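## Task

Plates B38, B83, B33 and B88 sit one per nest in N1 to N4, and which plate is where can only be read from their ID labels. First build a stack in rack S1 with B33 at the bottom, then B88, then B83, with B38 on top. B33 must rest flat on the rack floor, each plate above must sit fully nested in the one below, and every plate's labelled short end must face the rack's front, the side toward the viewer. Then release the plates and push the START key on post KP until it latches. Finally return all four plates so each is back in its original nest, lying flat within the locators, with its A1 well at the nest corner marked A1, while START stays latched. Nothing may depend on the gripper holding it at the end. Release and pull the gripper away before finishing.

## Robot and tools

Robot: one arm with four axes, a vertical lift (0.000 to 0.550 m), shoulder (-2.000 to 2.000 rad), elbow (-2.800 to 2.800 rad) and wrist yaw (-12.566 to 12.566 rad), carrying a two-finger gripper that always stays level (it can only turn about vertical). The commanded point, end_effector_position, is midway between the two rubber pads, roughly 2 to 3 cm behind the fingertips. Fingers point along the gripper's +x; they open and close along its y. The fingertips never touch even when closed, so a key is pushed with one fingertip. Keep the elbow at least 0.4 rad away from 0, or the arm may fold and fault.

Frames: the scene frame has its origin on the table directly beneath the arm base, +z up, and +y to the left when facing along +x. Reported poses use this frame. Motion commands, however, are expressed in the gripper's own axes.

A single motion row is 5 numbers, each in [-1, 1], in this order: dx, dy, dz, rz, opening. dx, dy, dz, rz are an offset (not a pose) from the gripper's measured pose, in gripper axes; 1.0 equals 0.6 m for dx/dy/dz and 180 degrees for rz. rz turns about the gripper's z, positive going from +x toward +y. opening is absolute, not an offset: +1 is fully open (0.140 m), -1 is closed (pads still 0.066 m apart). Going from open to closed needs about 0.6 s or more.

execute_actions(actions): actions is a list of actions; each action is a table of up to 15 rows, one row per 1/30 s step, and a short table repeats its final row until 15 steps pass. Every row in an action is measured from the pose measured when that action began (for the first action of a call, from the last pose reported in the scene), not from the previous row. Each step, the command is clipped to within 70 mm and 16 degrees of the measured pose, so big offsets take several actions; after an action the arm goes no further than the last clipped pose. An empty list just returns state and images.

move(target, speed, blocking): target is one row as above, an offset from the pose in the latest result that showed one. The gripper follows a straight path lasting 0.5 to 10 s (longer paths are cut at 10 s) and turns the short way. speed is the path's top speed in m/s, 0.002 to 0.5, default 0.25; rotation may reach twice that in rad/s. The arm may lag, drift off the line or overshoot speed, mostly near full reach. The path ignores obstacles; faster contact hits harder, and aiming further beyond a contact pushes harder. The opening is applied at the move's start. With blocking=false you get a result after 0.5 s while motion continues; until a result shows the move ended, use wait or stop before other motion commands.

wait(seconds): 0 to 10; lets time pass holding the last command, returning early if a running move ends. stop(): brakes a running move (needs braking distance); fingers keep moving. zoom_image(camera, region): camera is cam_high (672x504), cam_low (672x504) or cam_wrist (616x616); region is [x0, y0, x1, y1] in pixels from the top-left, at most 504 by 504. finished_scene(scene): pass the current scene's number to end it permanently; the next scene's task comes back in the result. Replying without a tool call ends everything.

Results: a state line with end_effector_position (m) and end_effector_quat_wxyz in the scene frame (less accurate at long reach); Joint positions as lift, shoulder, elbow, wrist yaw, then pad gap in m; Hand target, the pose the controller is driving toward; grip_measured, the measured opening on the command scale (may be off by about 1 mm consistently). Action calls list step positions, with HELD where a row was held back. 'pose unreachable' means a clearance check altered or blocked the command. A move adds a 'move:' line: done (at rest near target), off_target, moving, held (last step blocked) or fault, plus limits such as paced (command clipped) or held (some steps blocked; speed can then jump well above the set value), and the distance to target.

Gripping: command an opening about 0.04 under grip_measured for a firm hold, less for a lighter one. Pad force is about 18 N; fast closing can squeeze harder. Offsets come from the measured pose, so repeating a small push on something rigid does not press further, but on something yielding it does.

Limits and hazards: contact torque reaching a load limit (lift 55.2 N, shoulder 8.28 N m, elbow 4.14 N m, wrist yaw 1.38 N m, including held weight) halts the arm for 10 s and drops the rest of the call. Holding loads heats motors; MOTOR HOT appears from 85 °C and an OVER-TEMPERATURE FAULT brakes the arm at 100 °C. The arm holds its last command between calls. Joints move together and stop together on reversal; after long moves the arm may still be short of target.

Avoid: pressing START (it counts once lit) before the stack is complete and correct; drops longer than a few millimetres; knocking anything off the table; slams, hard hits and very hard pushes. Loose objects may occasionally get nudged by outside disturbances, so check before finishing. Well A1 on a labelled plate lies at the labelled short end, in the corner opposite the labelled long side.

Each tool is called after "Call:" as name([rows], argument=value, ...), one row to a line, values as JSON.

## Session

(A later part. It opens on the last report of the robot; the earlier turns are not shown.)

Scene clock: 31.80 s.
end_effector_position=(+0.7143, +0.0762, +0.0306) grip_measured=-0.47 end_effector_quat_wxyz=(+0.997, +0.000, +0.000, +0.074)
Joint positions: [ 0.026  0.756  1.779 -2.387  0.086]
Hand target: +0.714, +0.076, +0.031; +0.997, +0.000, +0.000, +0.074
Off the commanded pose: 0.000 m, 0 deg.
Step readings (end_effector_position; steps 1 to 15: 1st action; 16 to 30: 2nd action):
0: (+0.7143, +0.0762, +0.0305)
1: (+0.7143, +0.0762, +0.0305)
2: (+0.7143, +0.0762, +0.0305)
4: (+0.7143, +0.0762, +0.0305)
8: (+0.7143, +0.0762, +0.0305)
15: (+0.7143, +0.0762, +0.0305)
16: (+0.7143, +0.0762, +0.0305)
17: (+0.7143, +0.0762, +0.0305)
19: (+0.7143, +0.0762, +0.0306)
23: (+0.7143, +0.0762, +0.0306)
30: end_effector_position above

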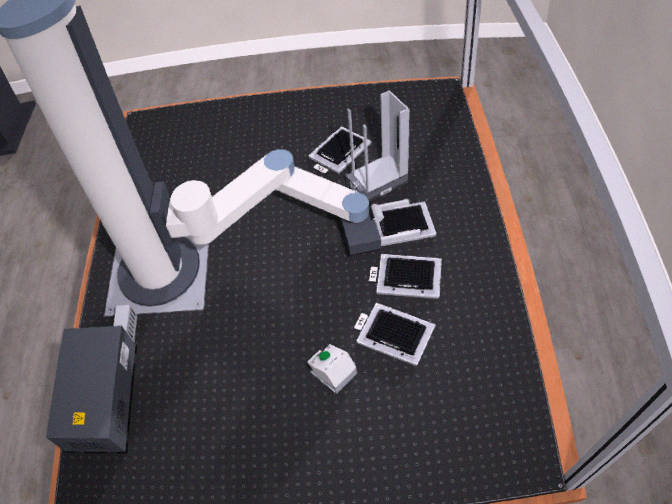

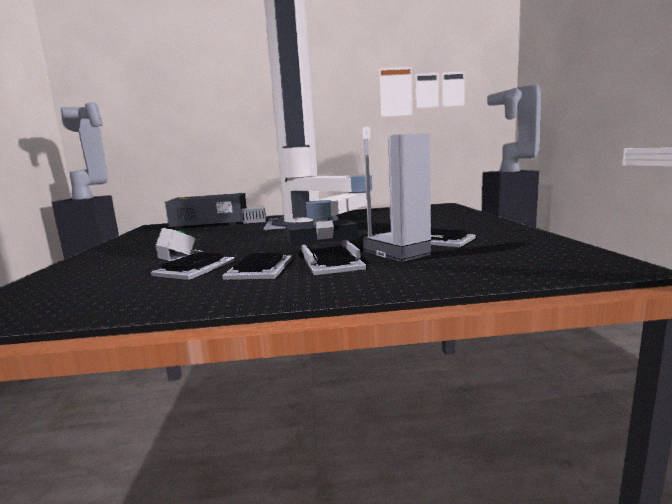

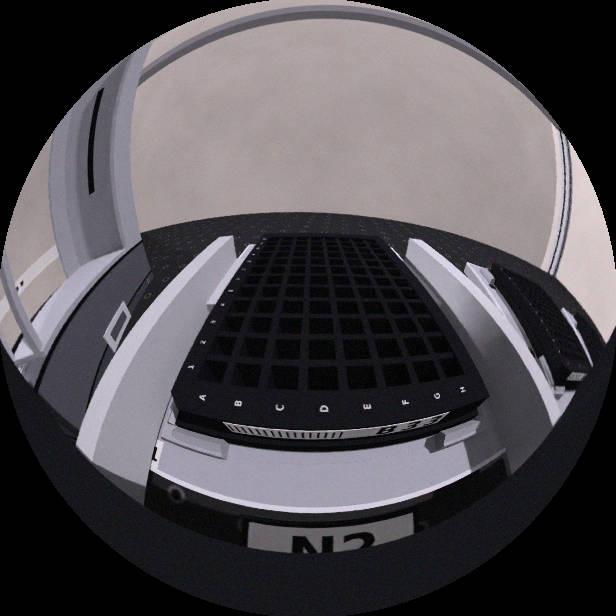

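About 1.5 mm further forward.

Call:
move(target=[0.0027,0,-0.015,0.001,-0.52], speed=0.03)

Call:
move(target=[0,0,-0.019,0,-0.52], speed=0.015)

Scene clock: 51.83 s.
end_effector_position=(+0.6675, +0.2507, +0.3151) grip_measured=-0.47 end_effector_quat_wxyz=(+0.970, +0.000, +0.000, +0.245)
Joint positions: [ 0.31   1.06   1.829 -2.394  0.086]
Hand target: +0.668, +0.251, +0.315; +0.970, +0.000, +0.000, +0.245
Off the commanded pose: 0.000 m, 0 deg.
move: done

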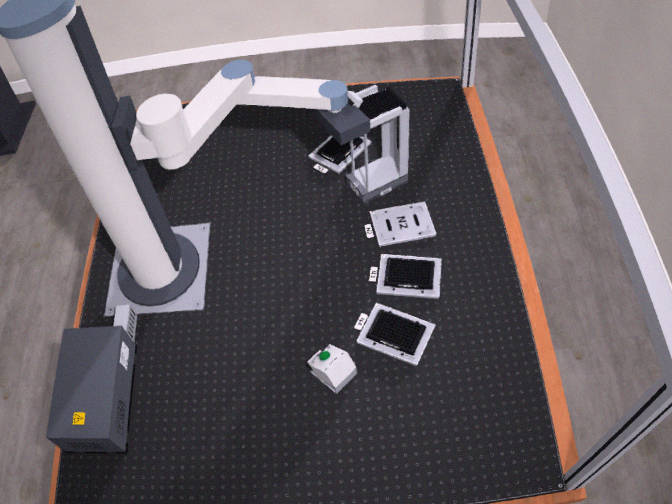

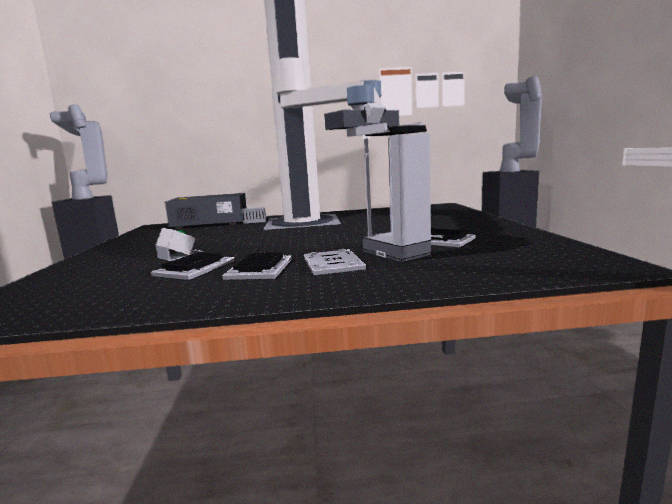

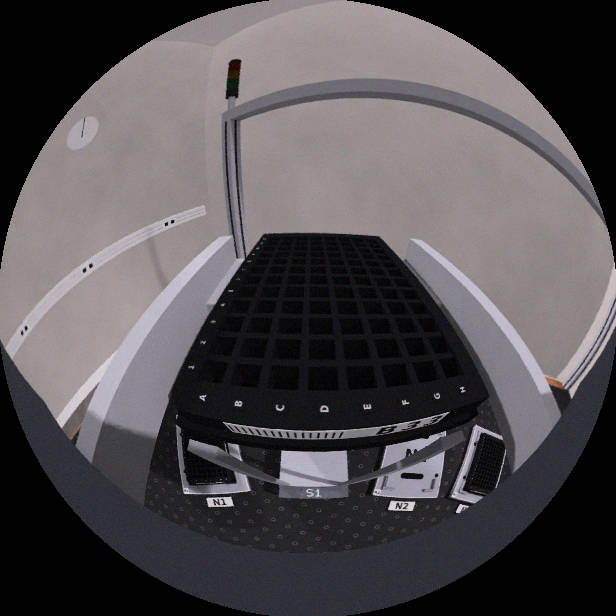

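Scene clock: 52.80 s.
end_effector_position=(+0.6675, +0.2507, +0.3036) grip_measured=-0.47 end_effector_quat_wxyz=(+0.970, +0.000, +0.000, +0.245)
Joint positions: [ 0.299  1.06   1.829 -2.394  0.086]
Hand target: +0.668, +0.251, +0.304; +0.970, +0.000, +0.000, +0.245
Off the commanded pose: 0.000 m, 0 deg.
move: done

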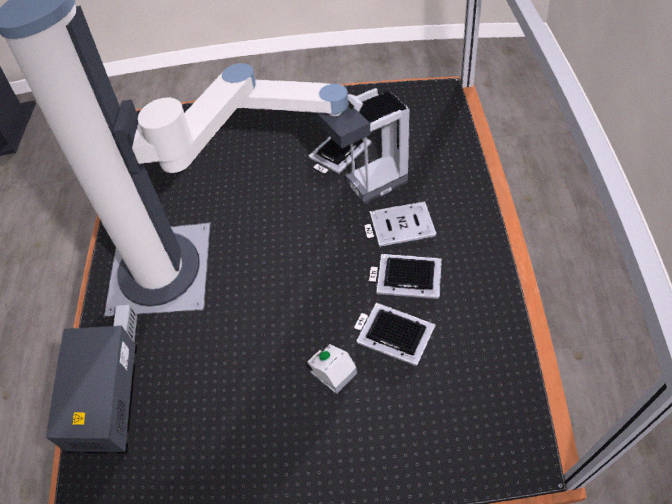

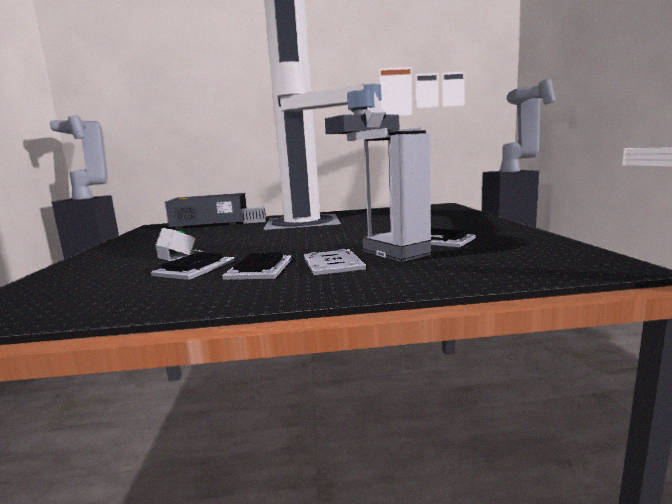

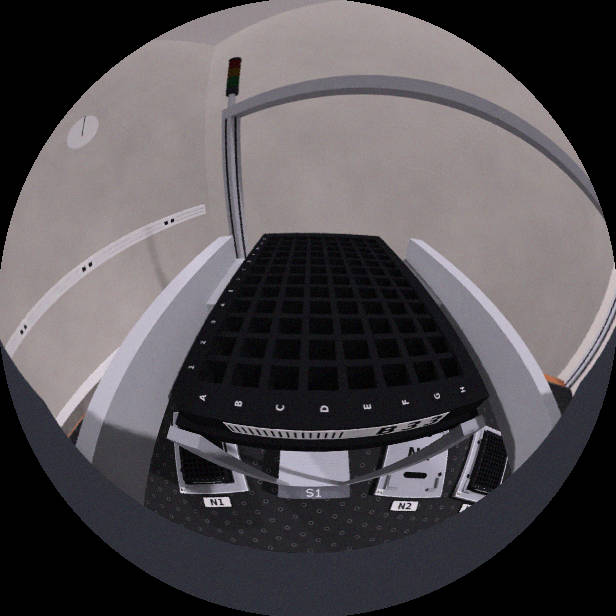

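Call:
move(target=[0,0,-0.008,0,-0.52], speed=0.015)

Call:
move(target=[0,0,-0.38,0,-0.52], speed=0.15)

Scene clock: 56.57 s.
end_effector_position=(+0.6675, +0.2507, +0.2988) grip_measured=-0.47 end_effector_quat_wxyz=(+0.970, +0.000, +0.000, +0.245)
Joint positions: [ 0.294  1.06   1.829 -2.394  0.086]
Hand target: +0.668, +0.251, +0.299; +0.970, +0.000, +0.000, +0.245
Off the commanded pose: 0.000 m, 0 deg.
move: done

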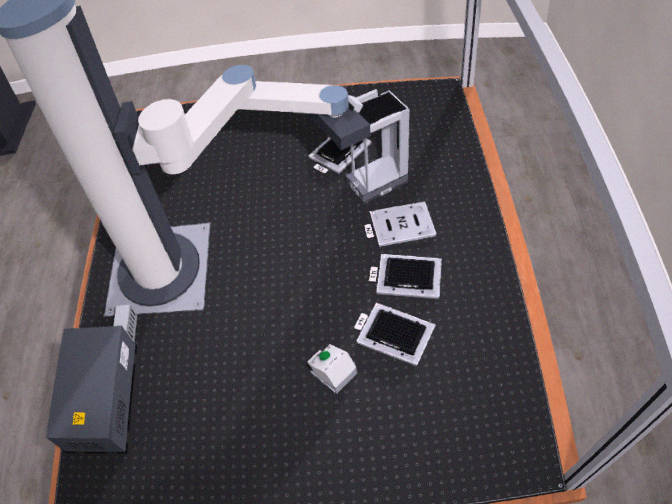

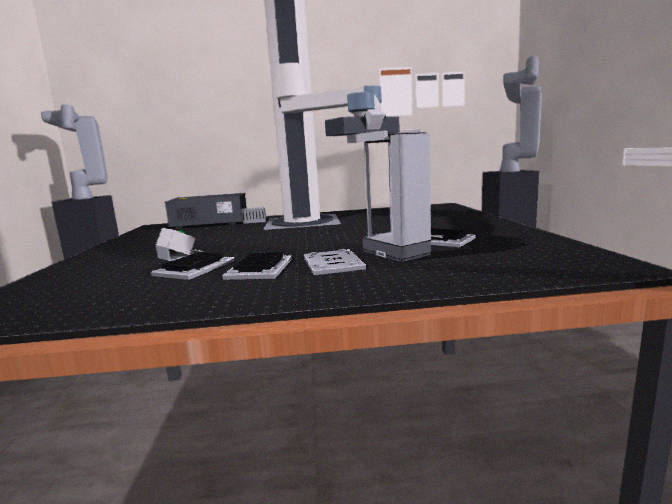

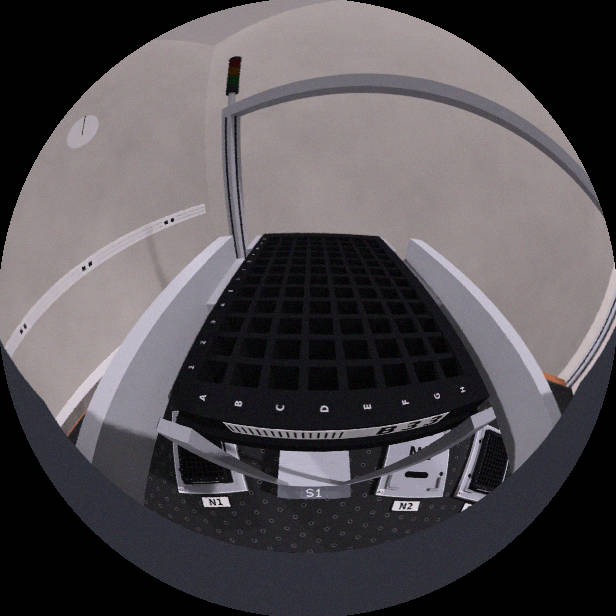

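Scene clock: 58.43 s.
end_effector_position=(+0.6675, +0.2507, +0.0707) grip_measured=-0.47 end_effector_quat_wxyz=(+0.970, +0.000, +0.000, +0.245)
Joint positions: [ 0.066  1.06   1.829 -2.394  0.086]
Hand target: +0.668, +0.251, +0.071; +0.970, +0.000, +0.000, +0.245
Off the commanded pose: 0.000 m, 0 deg.
move: done

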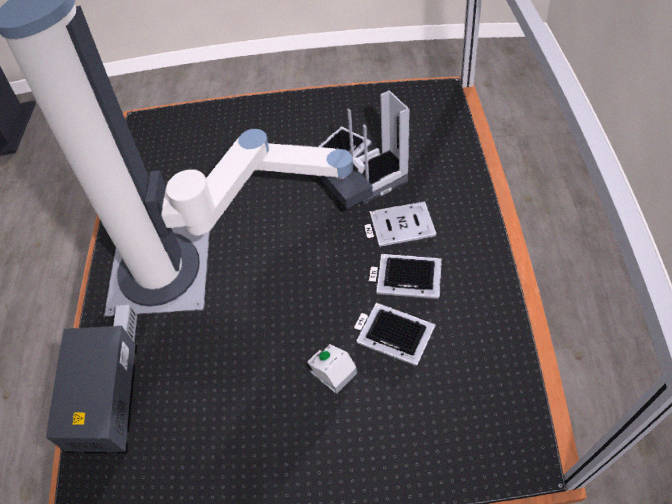

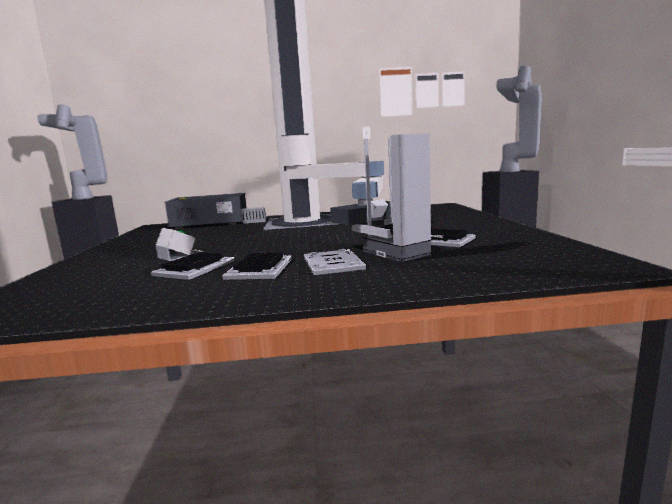

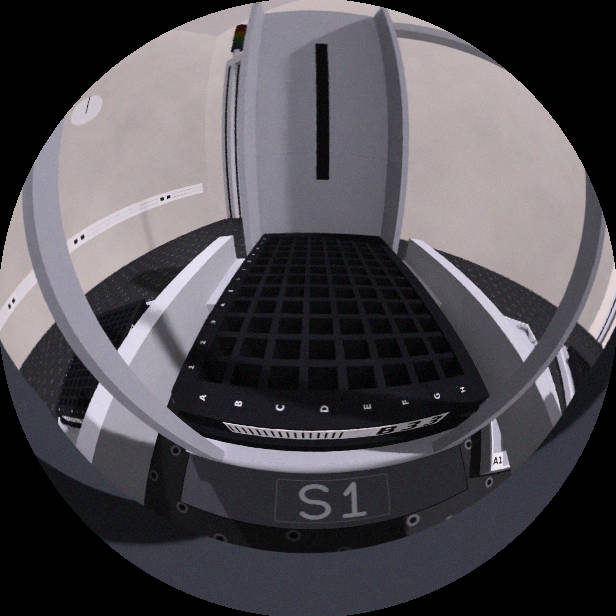

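Call:
move(target=[0,0,-0.017,0,-0.52], speed=0.015)

Call:
execute_actions([
  [[0,0,0,0,0.1]],
])

Call:
move(target=[-0.27,0,0.02,0,0.1])

Call:
move(target=[0.0537,-0.5533,-0.0383,-0.2133,0.1])

Scene clock: 65.77 s.
end_effector_position=(+0.6675, +0.2507, +0.0606) grip_measured=-0.47 end_effector_quat_wxyz=(+0.970, +0.000, +0.000, +0.245)
Joint positions: [ 0.056  1.06   1.829 -2.394  0.086]
Hand target: +0.668, +0.251, +0.061; +0.970, +0.000, +0.000, +0.245
Off the commanded pose: 0.000 m, 0 deg.
move: done

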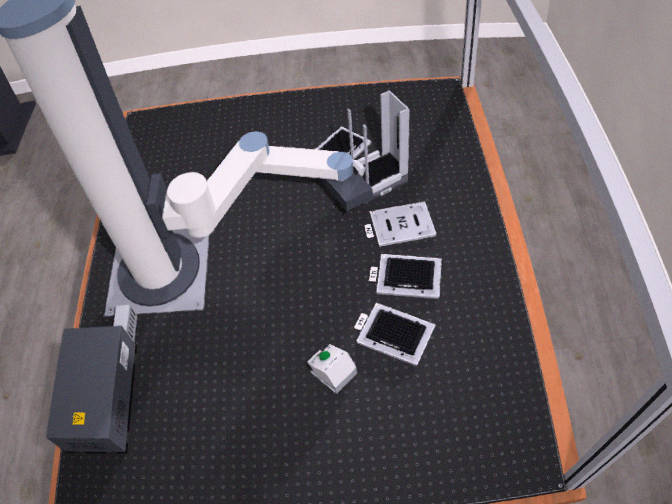

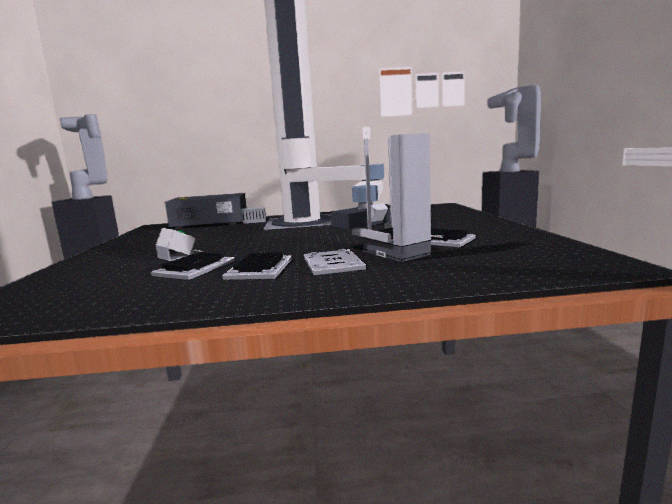

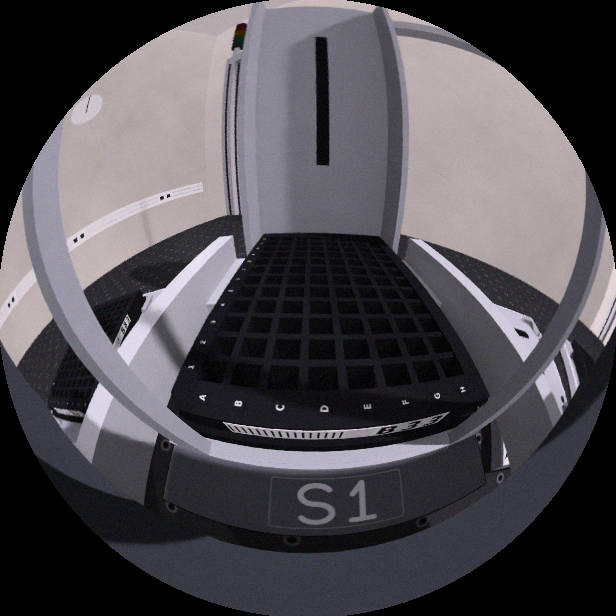

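Scene clock: 66.27 s.
end_effector_position=(+0.6675, +0.2507, +0.0606) grip_measured=+0.10 end_effector_quat_wxyz=(+0.970, +0.000, +0.000, +0.245)
Joint positions: [ 0.056  1.06   1.829 -2.394  0.107]
Hand target: +0.668, +0.251, +0.061; +0.970, +0.000, +0.000, +0.245
Off the commanded pose: 0.000 m, 0 deg.
Step readings (end_effector_position):
0: (+0.6675, +0.2507, +0.0606)
1: (+0.6675, +0.2507, +0.0606)
2: (+0.6675, +0.2507, +0.0606)
4: (+0.6675, +0.2507, +0.0606)
8: (+0.6675, +0.2507, +0.0606)
15: end_effector_position above

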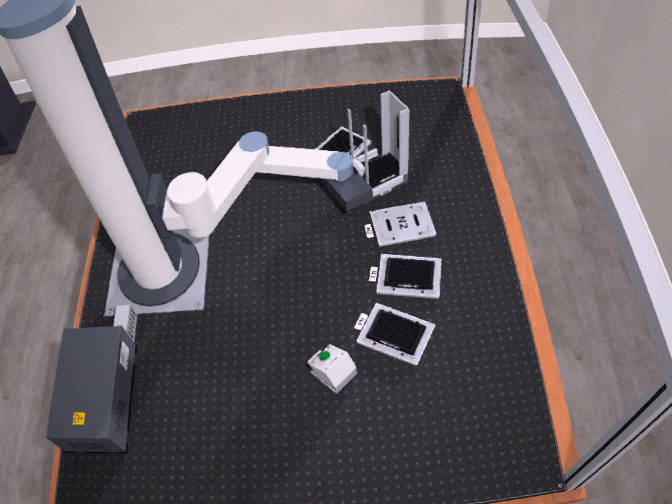

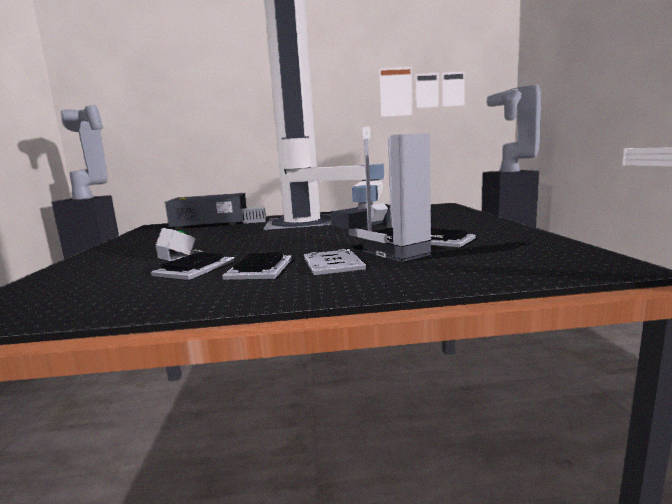

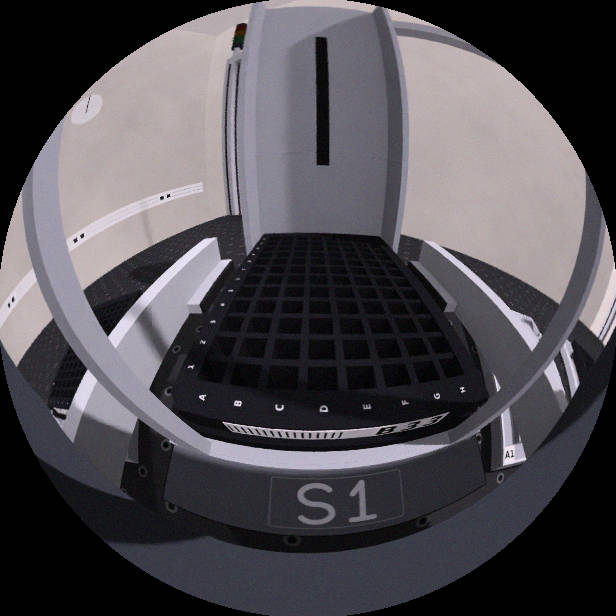

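Scene clock: 67.33 s.
end_effector_position=(+0.5249, +0.1737, +0.0726) grip_measured=+0.10 end_effector_quat_wxyz=(+0.970, +0.000, +0.000, +0.245)
Joint positions: [ 0.068  1.374  0.996 -1.875  0.107]
Hand target: +0.525, +0.174, +0.073; +0.970, +0.000, +0.000, +0.245
Off the commanded pose: 0.000 m, 0 deg.
move: done

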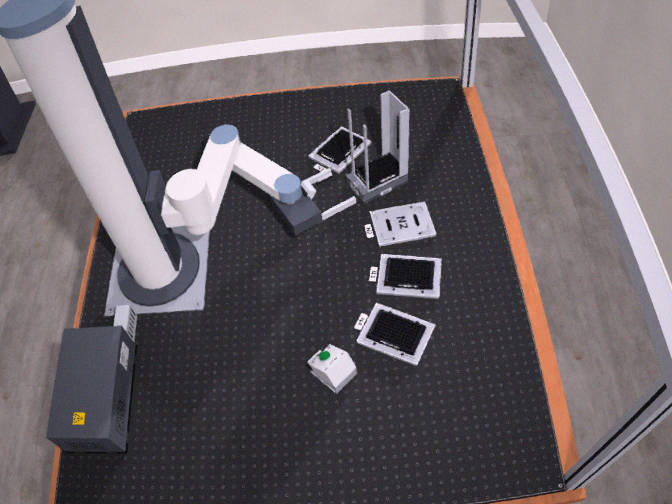

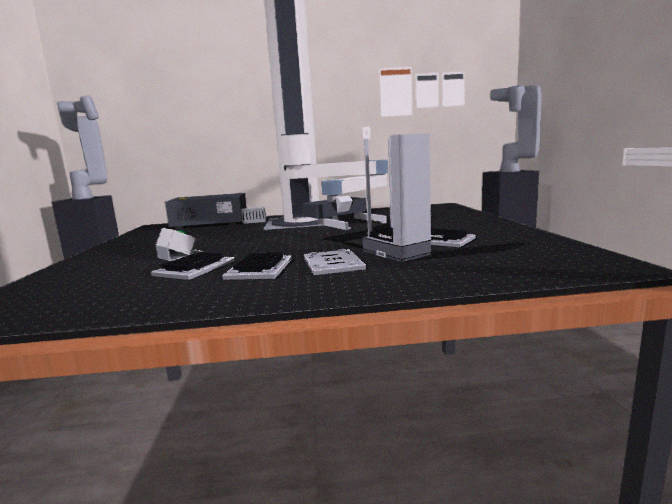

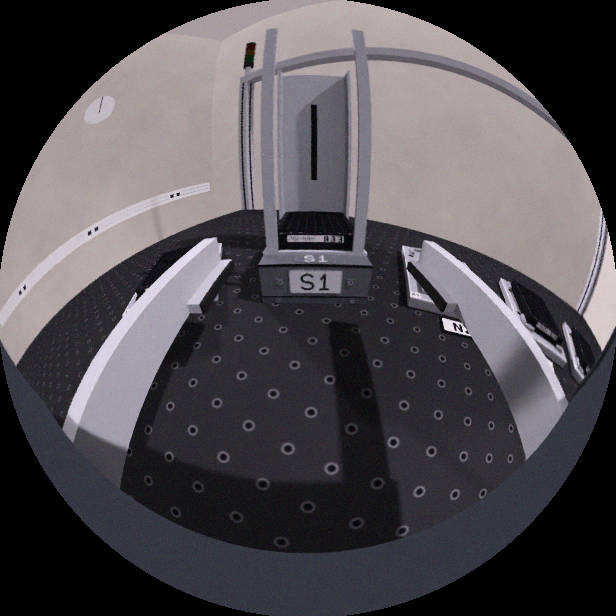

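Scene clock: 69.13 s.
end_effector_position=(+0.7108, -0.1034, +0.0496) grip_measured=+0.10 end_effector_quat_wxyz=(+0.996, +0.000, +0.000, -0.088)
Joint positions: [ 0.045  0.421  1.785 -2.381  0.107]
Hand target: +0.711, -0.103, +0.050; +0.996, +0.000, +0.000, -0.088
Off the commanded pose: 0.000 m, 0 deg.
move: done

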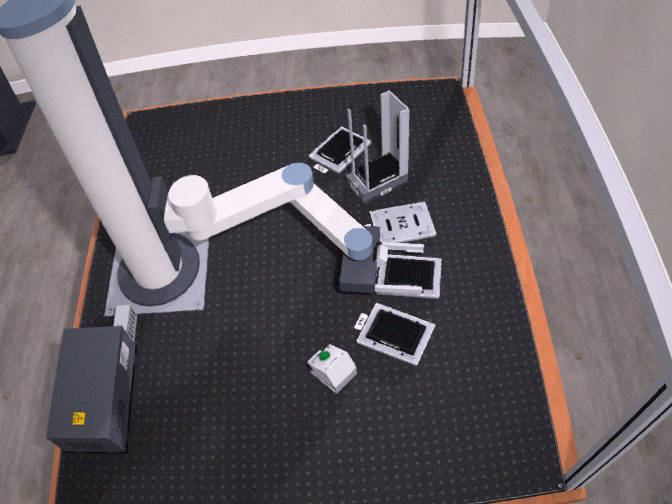

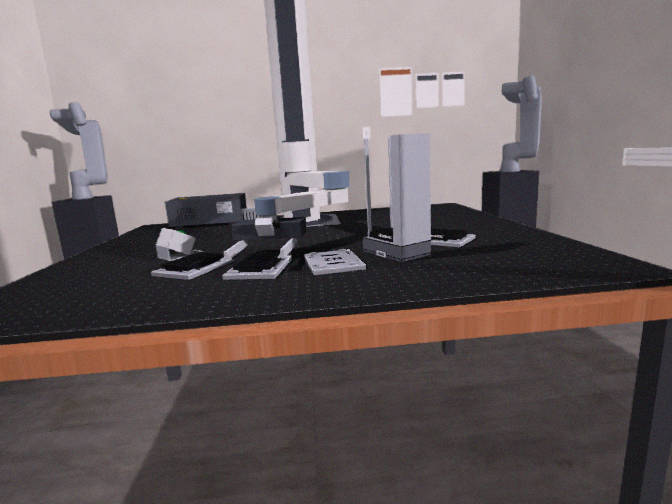

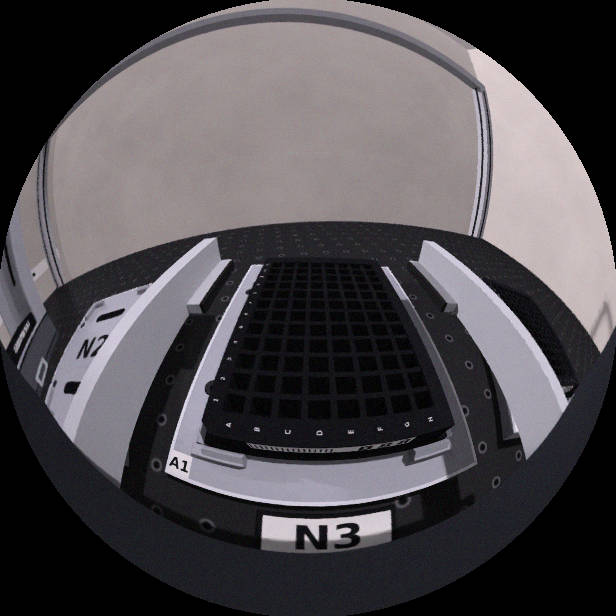

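Call:
move(target=[0.0006,0,-0.032,0,0.1], speed=0.04)

Call:
execute_actions([
  [[0,0,0,0,-0.36]],
  [[0,0,0,0,-0.52]],
])

Call:
move(target=[0,0,0.485,0,-0.52])

Call:
move(target=[-0.1745,0.5683,0,0.2133,-0.52])

Call:
move(target=[0,0,-0.03,0,-0.52], speed=0.02)

Scene clock: 76.47 s.
end_effector_position=(+0.7111, -0.1033, +0.0304) grip_measured=+0.10 end_effector_quat_wxyz=(+0.996, +0.000, +0.000, -0.087)
Joint positions: [ 0.025  0.42   1.787 -2.382  0.107]
Hand target: +0.711, -0.103, +0.030; +0.996, +0.000, +0.000, -0.088
Off the commanded pose: 0.000 m, 0 deg.
move: done

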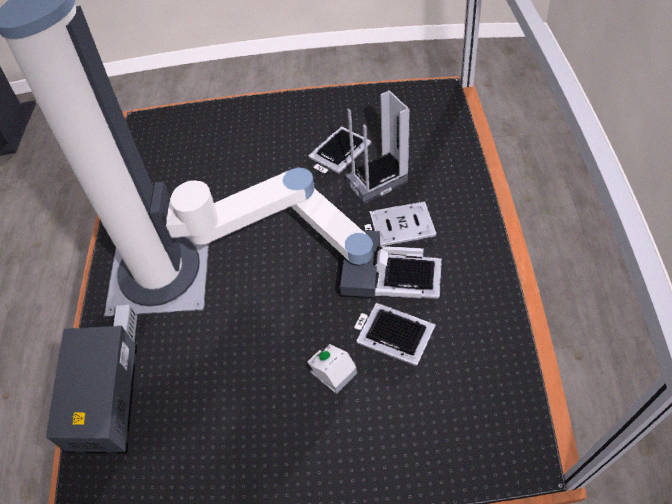

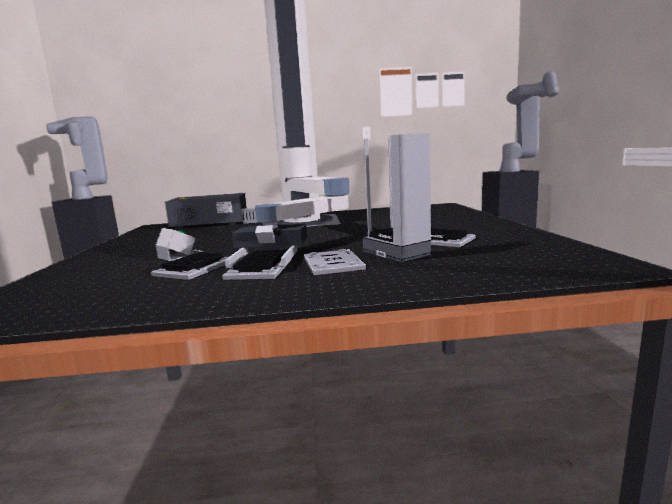

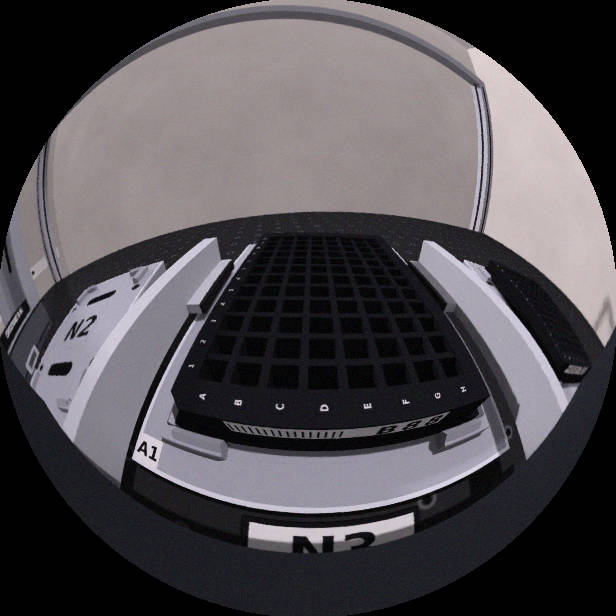

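Scene clock: 77.47 s.
end_effector_position=(+0.7111, -0.1034, +0.0304) grip_measured=-0.47 end_effector_quat_wxyz=(+0.996, +0.000, +0.000, -0.088)
Joint positions: [ 0.025  0.42   1.787 -2.382  0.086]
Hand target: +0.711, -0.103, +0.030; +0.996, +0.000, +0.000, -0.087
Off the commanded pose: 0.000 m, 0 deg.
Step readings (end_effector_position; steps 1 to 15: 1st action; 16 to 30: 2nd action):
0: (+0.7111, -0.1033, +0.0304)
1: (+0.7111, -0.1033, +0.0304)
2: (+0.7111, -0.1033, +0.0304)
4: (+0.7111, -0.1033, +0.0304)
8: (+0.7111, -0.1033, +0.0304)
15: (+0.7111, -0.1033, +0.0304)
16: (+0.7111, -0.1033, +0.0304)
17: (+0.7111, -0.1034, +0.0304)
19: (+0.7111, -0.1034, +0.0304)
23: (+0.7111, -0.1034, +0.0304)
30: end_effector_position above

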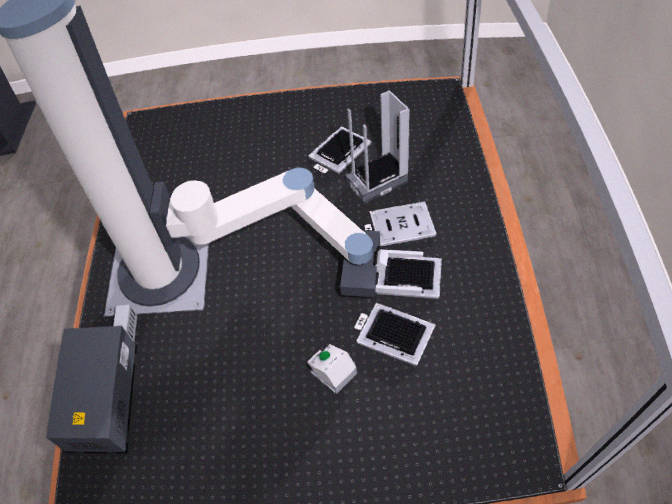

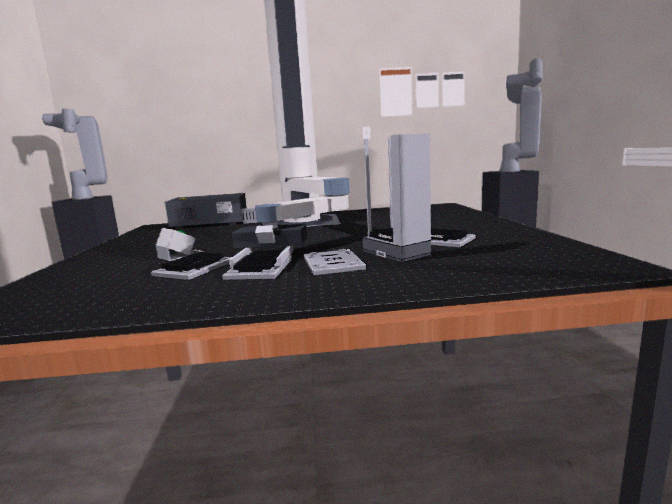

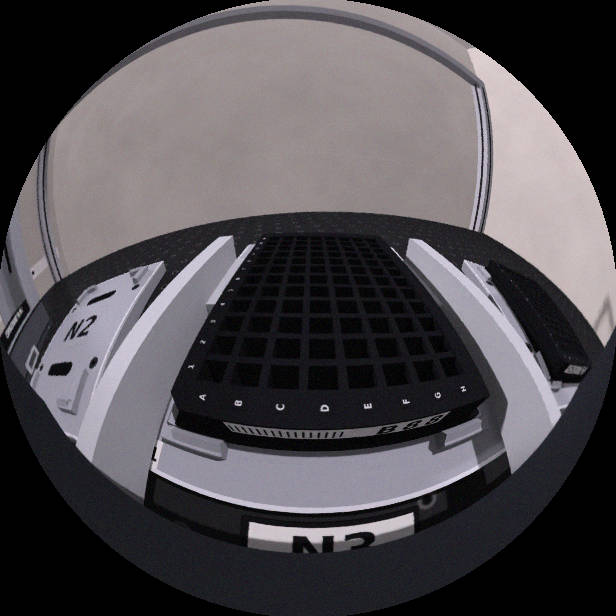

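Scene clock: 79.03 s.
end_effector_position=(+0.7111, -0.1034, +0.3214) grip_measured=-0.47 end_effector_quat_wxyz=(+0.996, +0.000, +0.000, -0.088)
Joint positions: [ 0.316  0.42   1.787 -2.382  0.086]
Hand target: +0.711, -0.103, +0.321; +0.996, +0.000, +0.000, -0.088
Off the commanded pose: 0.000 m, 0 deg.
move: done

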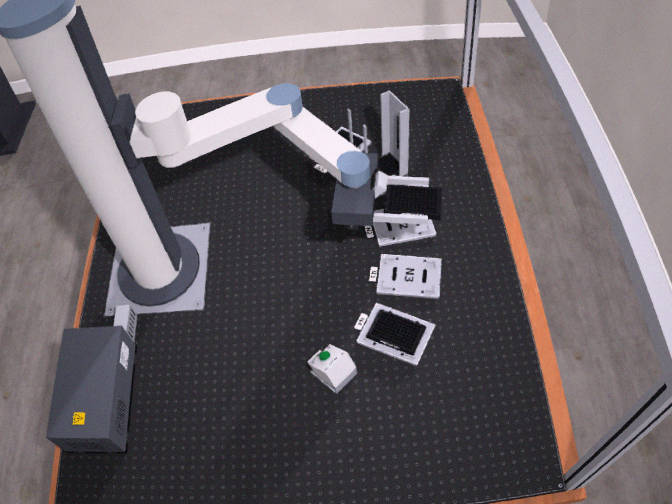

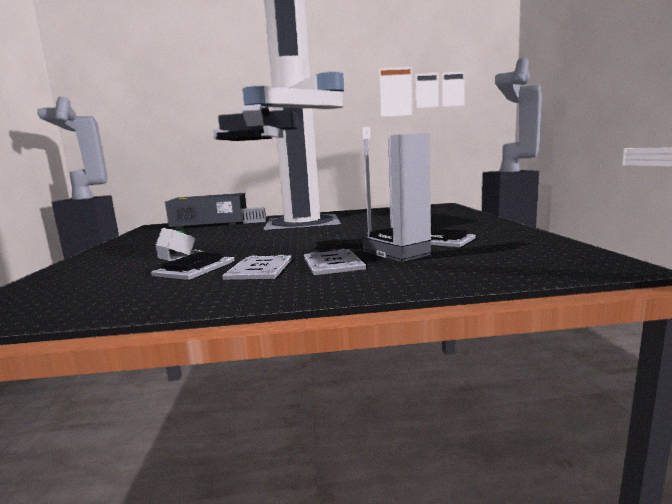

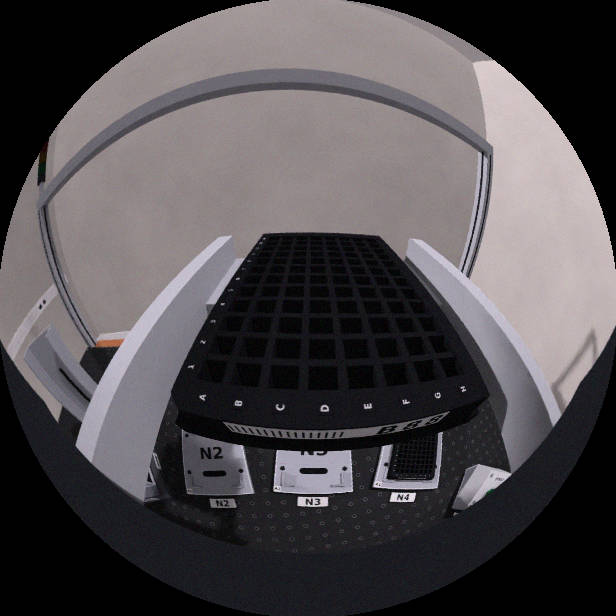

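Scene clock: 80.80 s.
end_effector_position=(+0.6676, +0.2509, +0.3214) grip_measured=-0.47 end_effector_quat_wxyz=(+0.969, +0.000, +0.000, +0.245)
Joint positions: [ 0.316  1.06   1.83  -2.394  0.086]
Hand target: +0.668, +0.251, +0.321; +0.970, +0.000, +0.000, +0.245
Off the commanded pose: 0.000 m, 0 deg.
move: done

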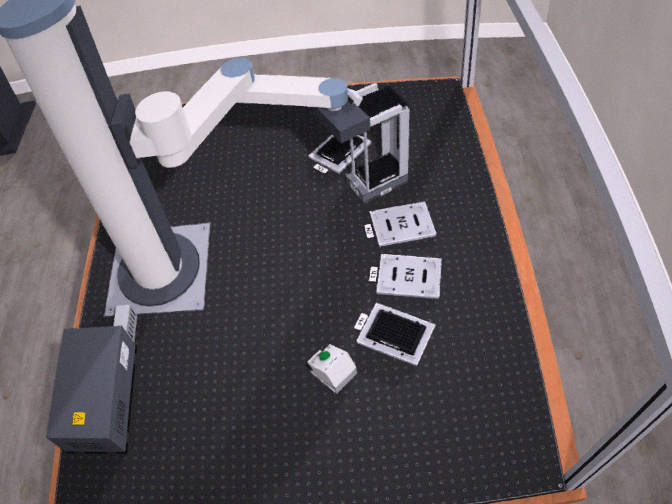

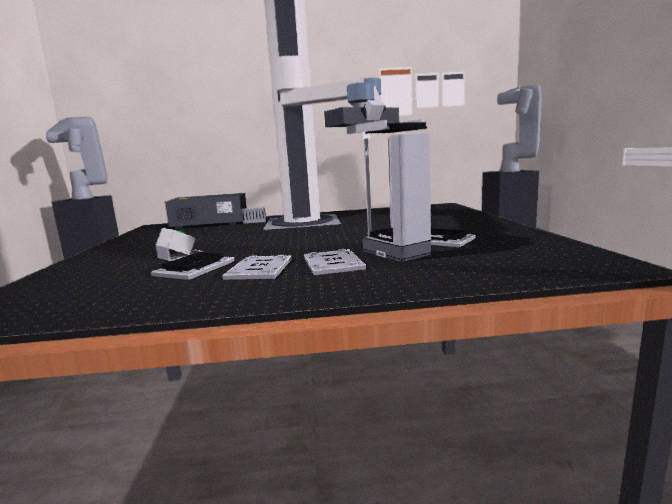

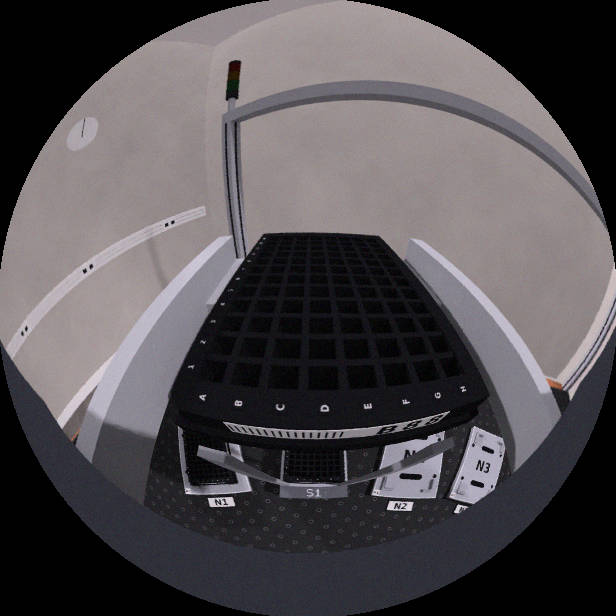

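Scene clock: 81.93 s.
end_effector_position=(+0.6676, +0.2508, +0.3034) grip_measured=-0.47 end_effector_quat_wxyz=(+0.969, +0.000, +0.000, +0.245)
Joint positions: [ 0.298  1.06   1.83  -2.394  0.086]
Hand target: +0.668, +0.251, +0.303; +0.969, +0.000, +0.000, +0.245
Off the commanded pose: 0.000 m, 0 deg.
move: done

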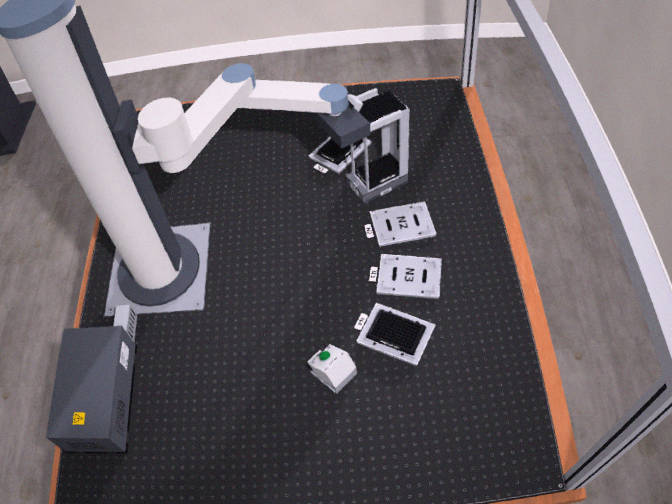

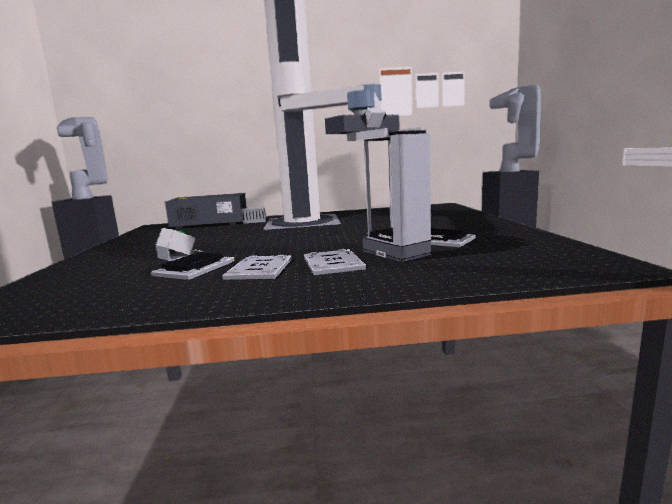

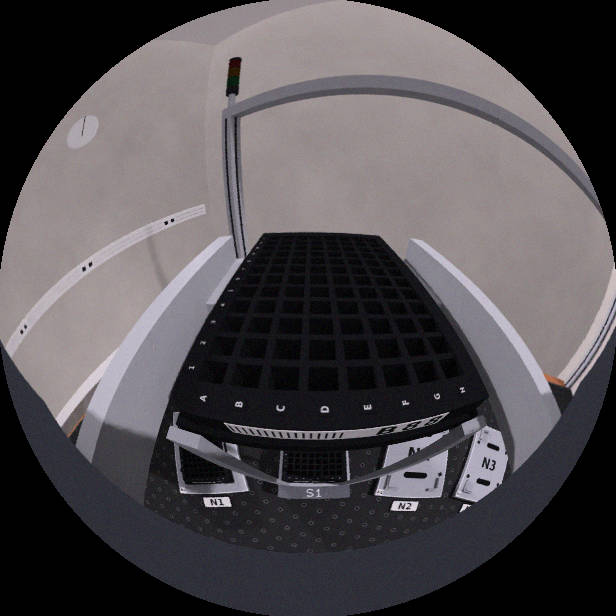

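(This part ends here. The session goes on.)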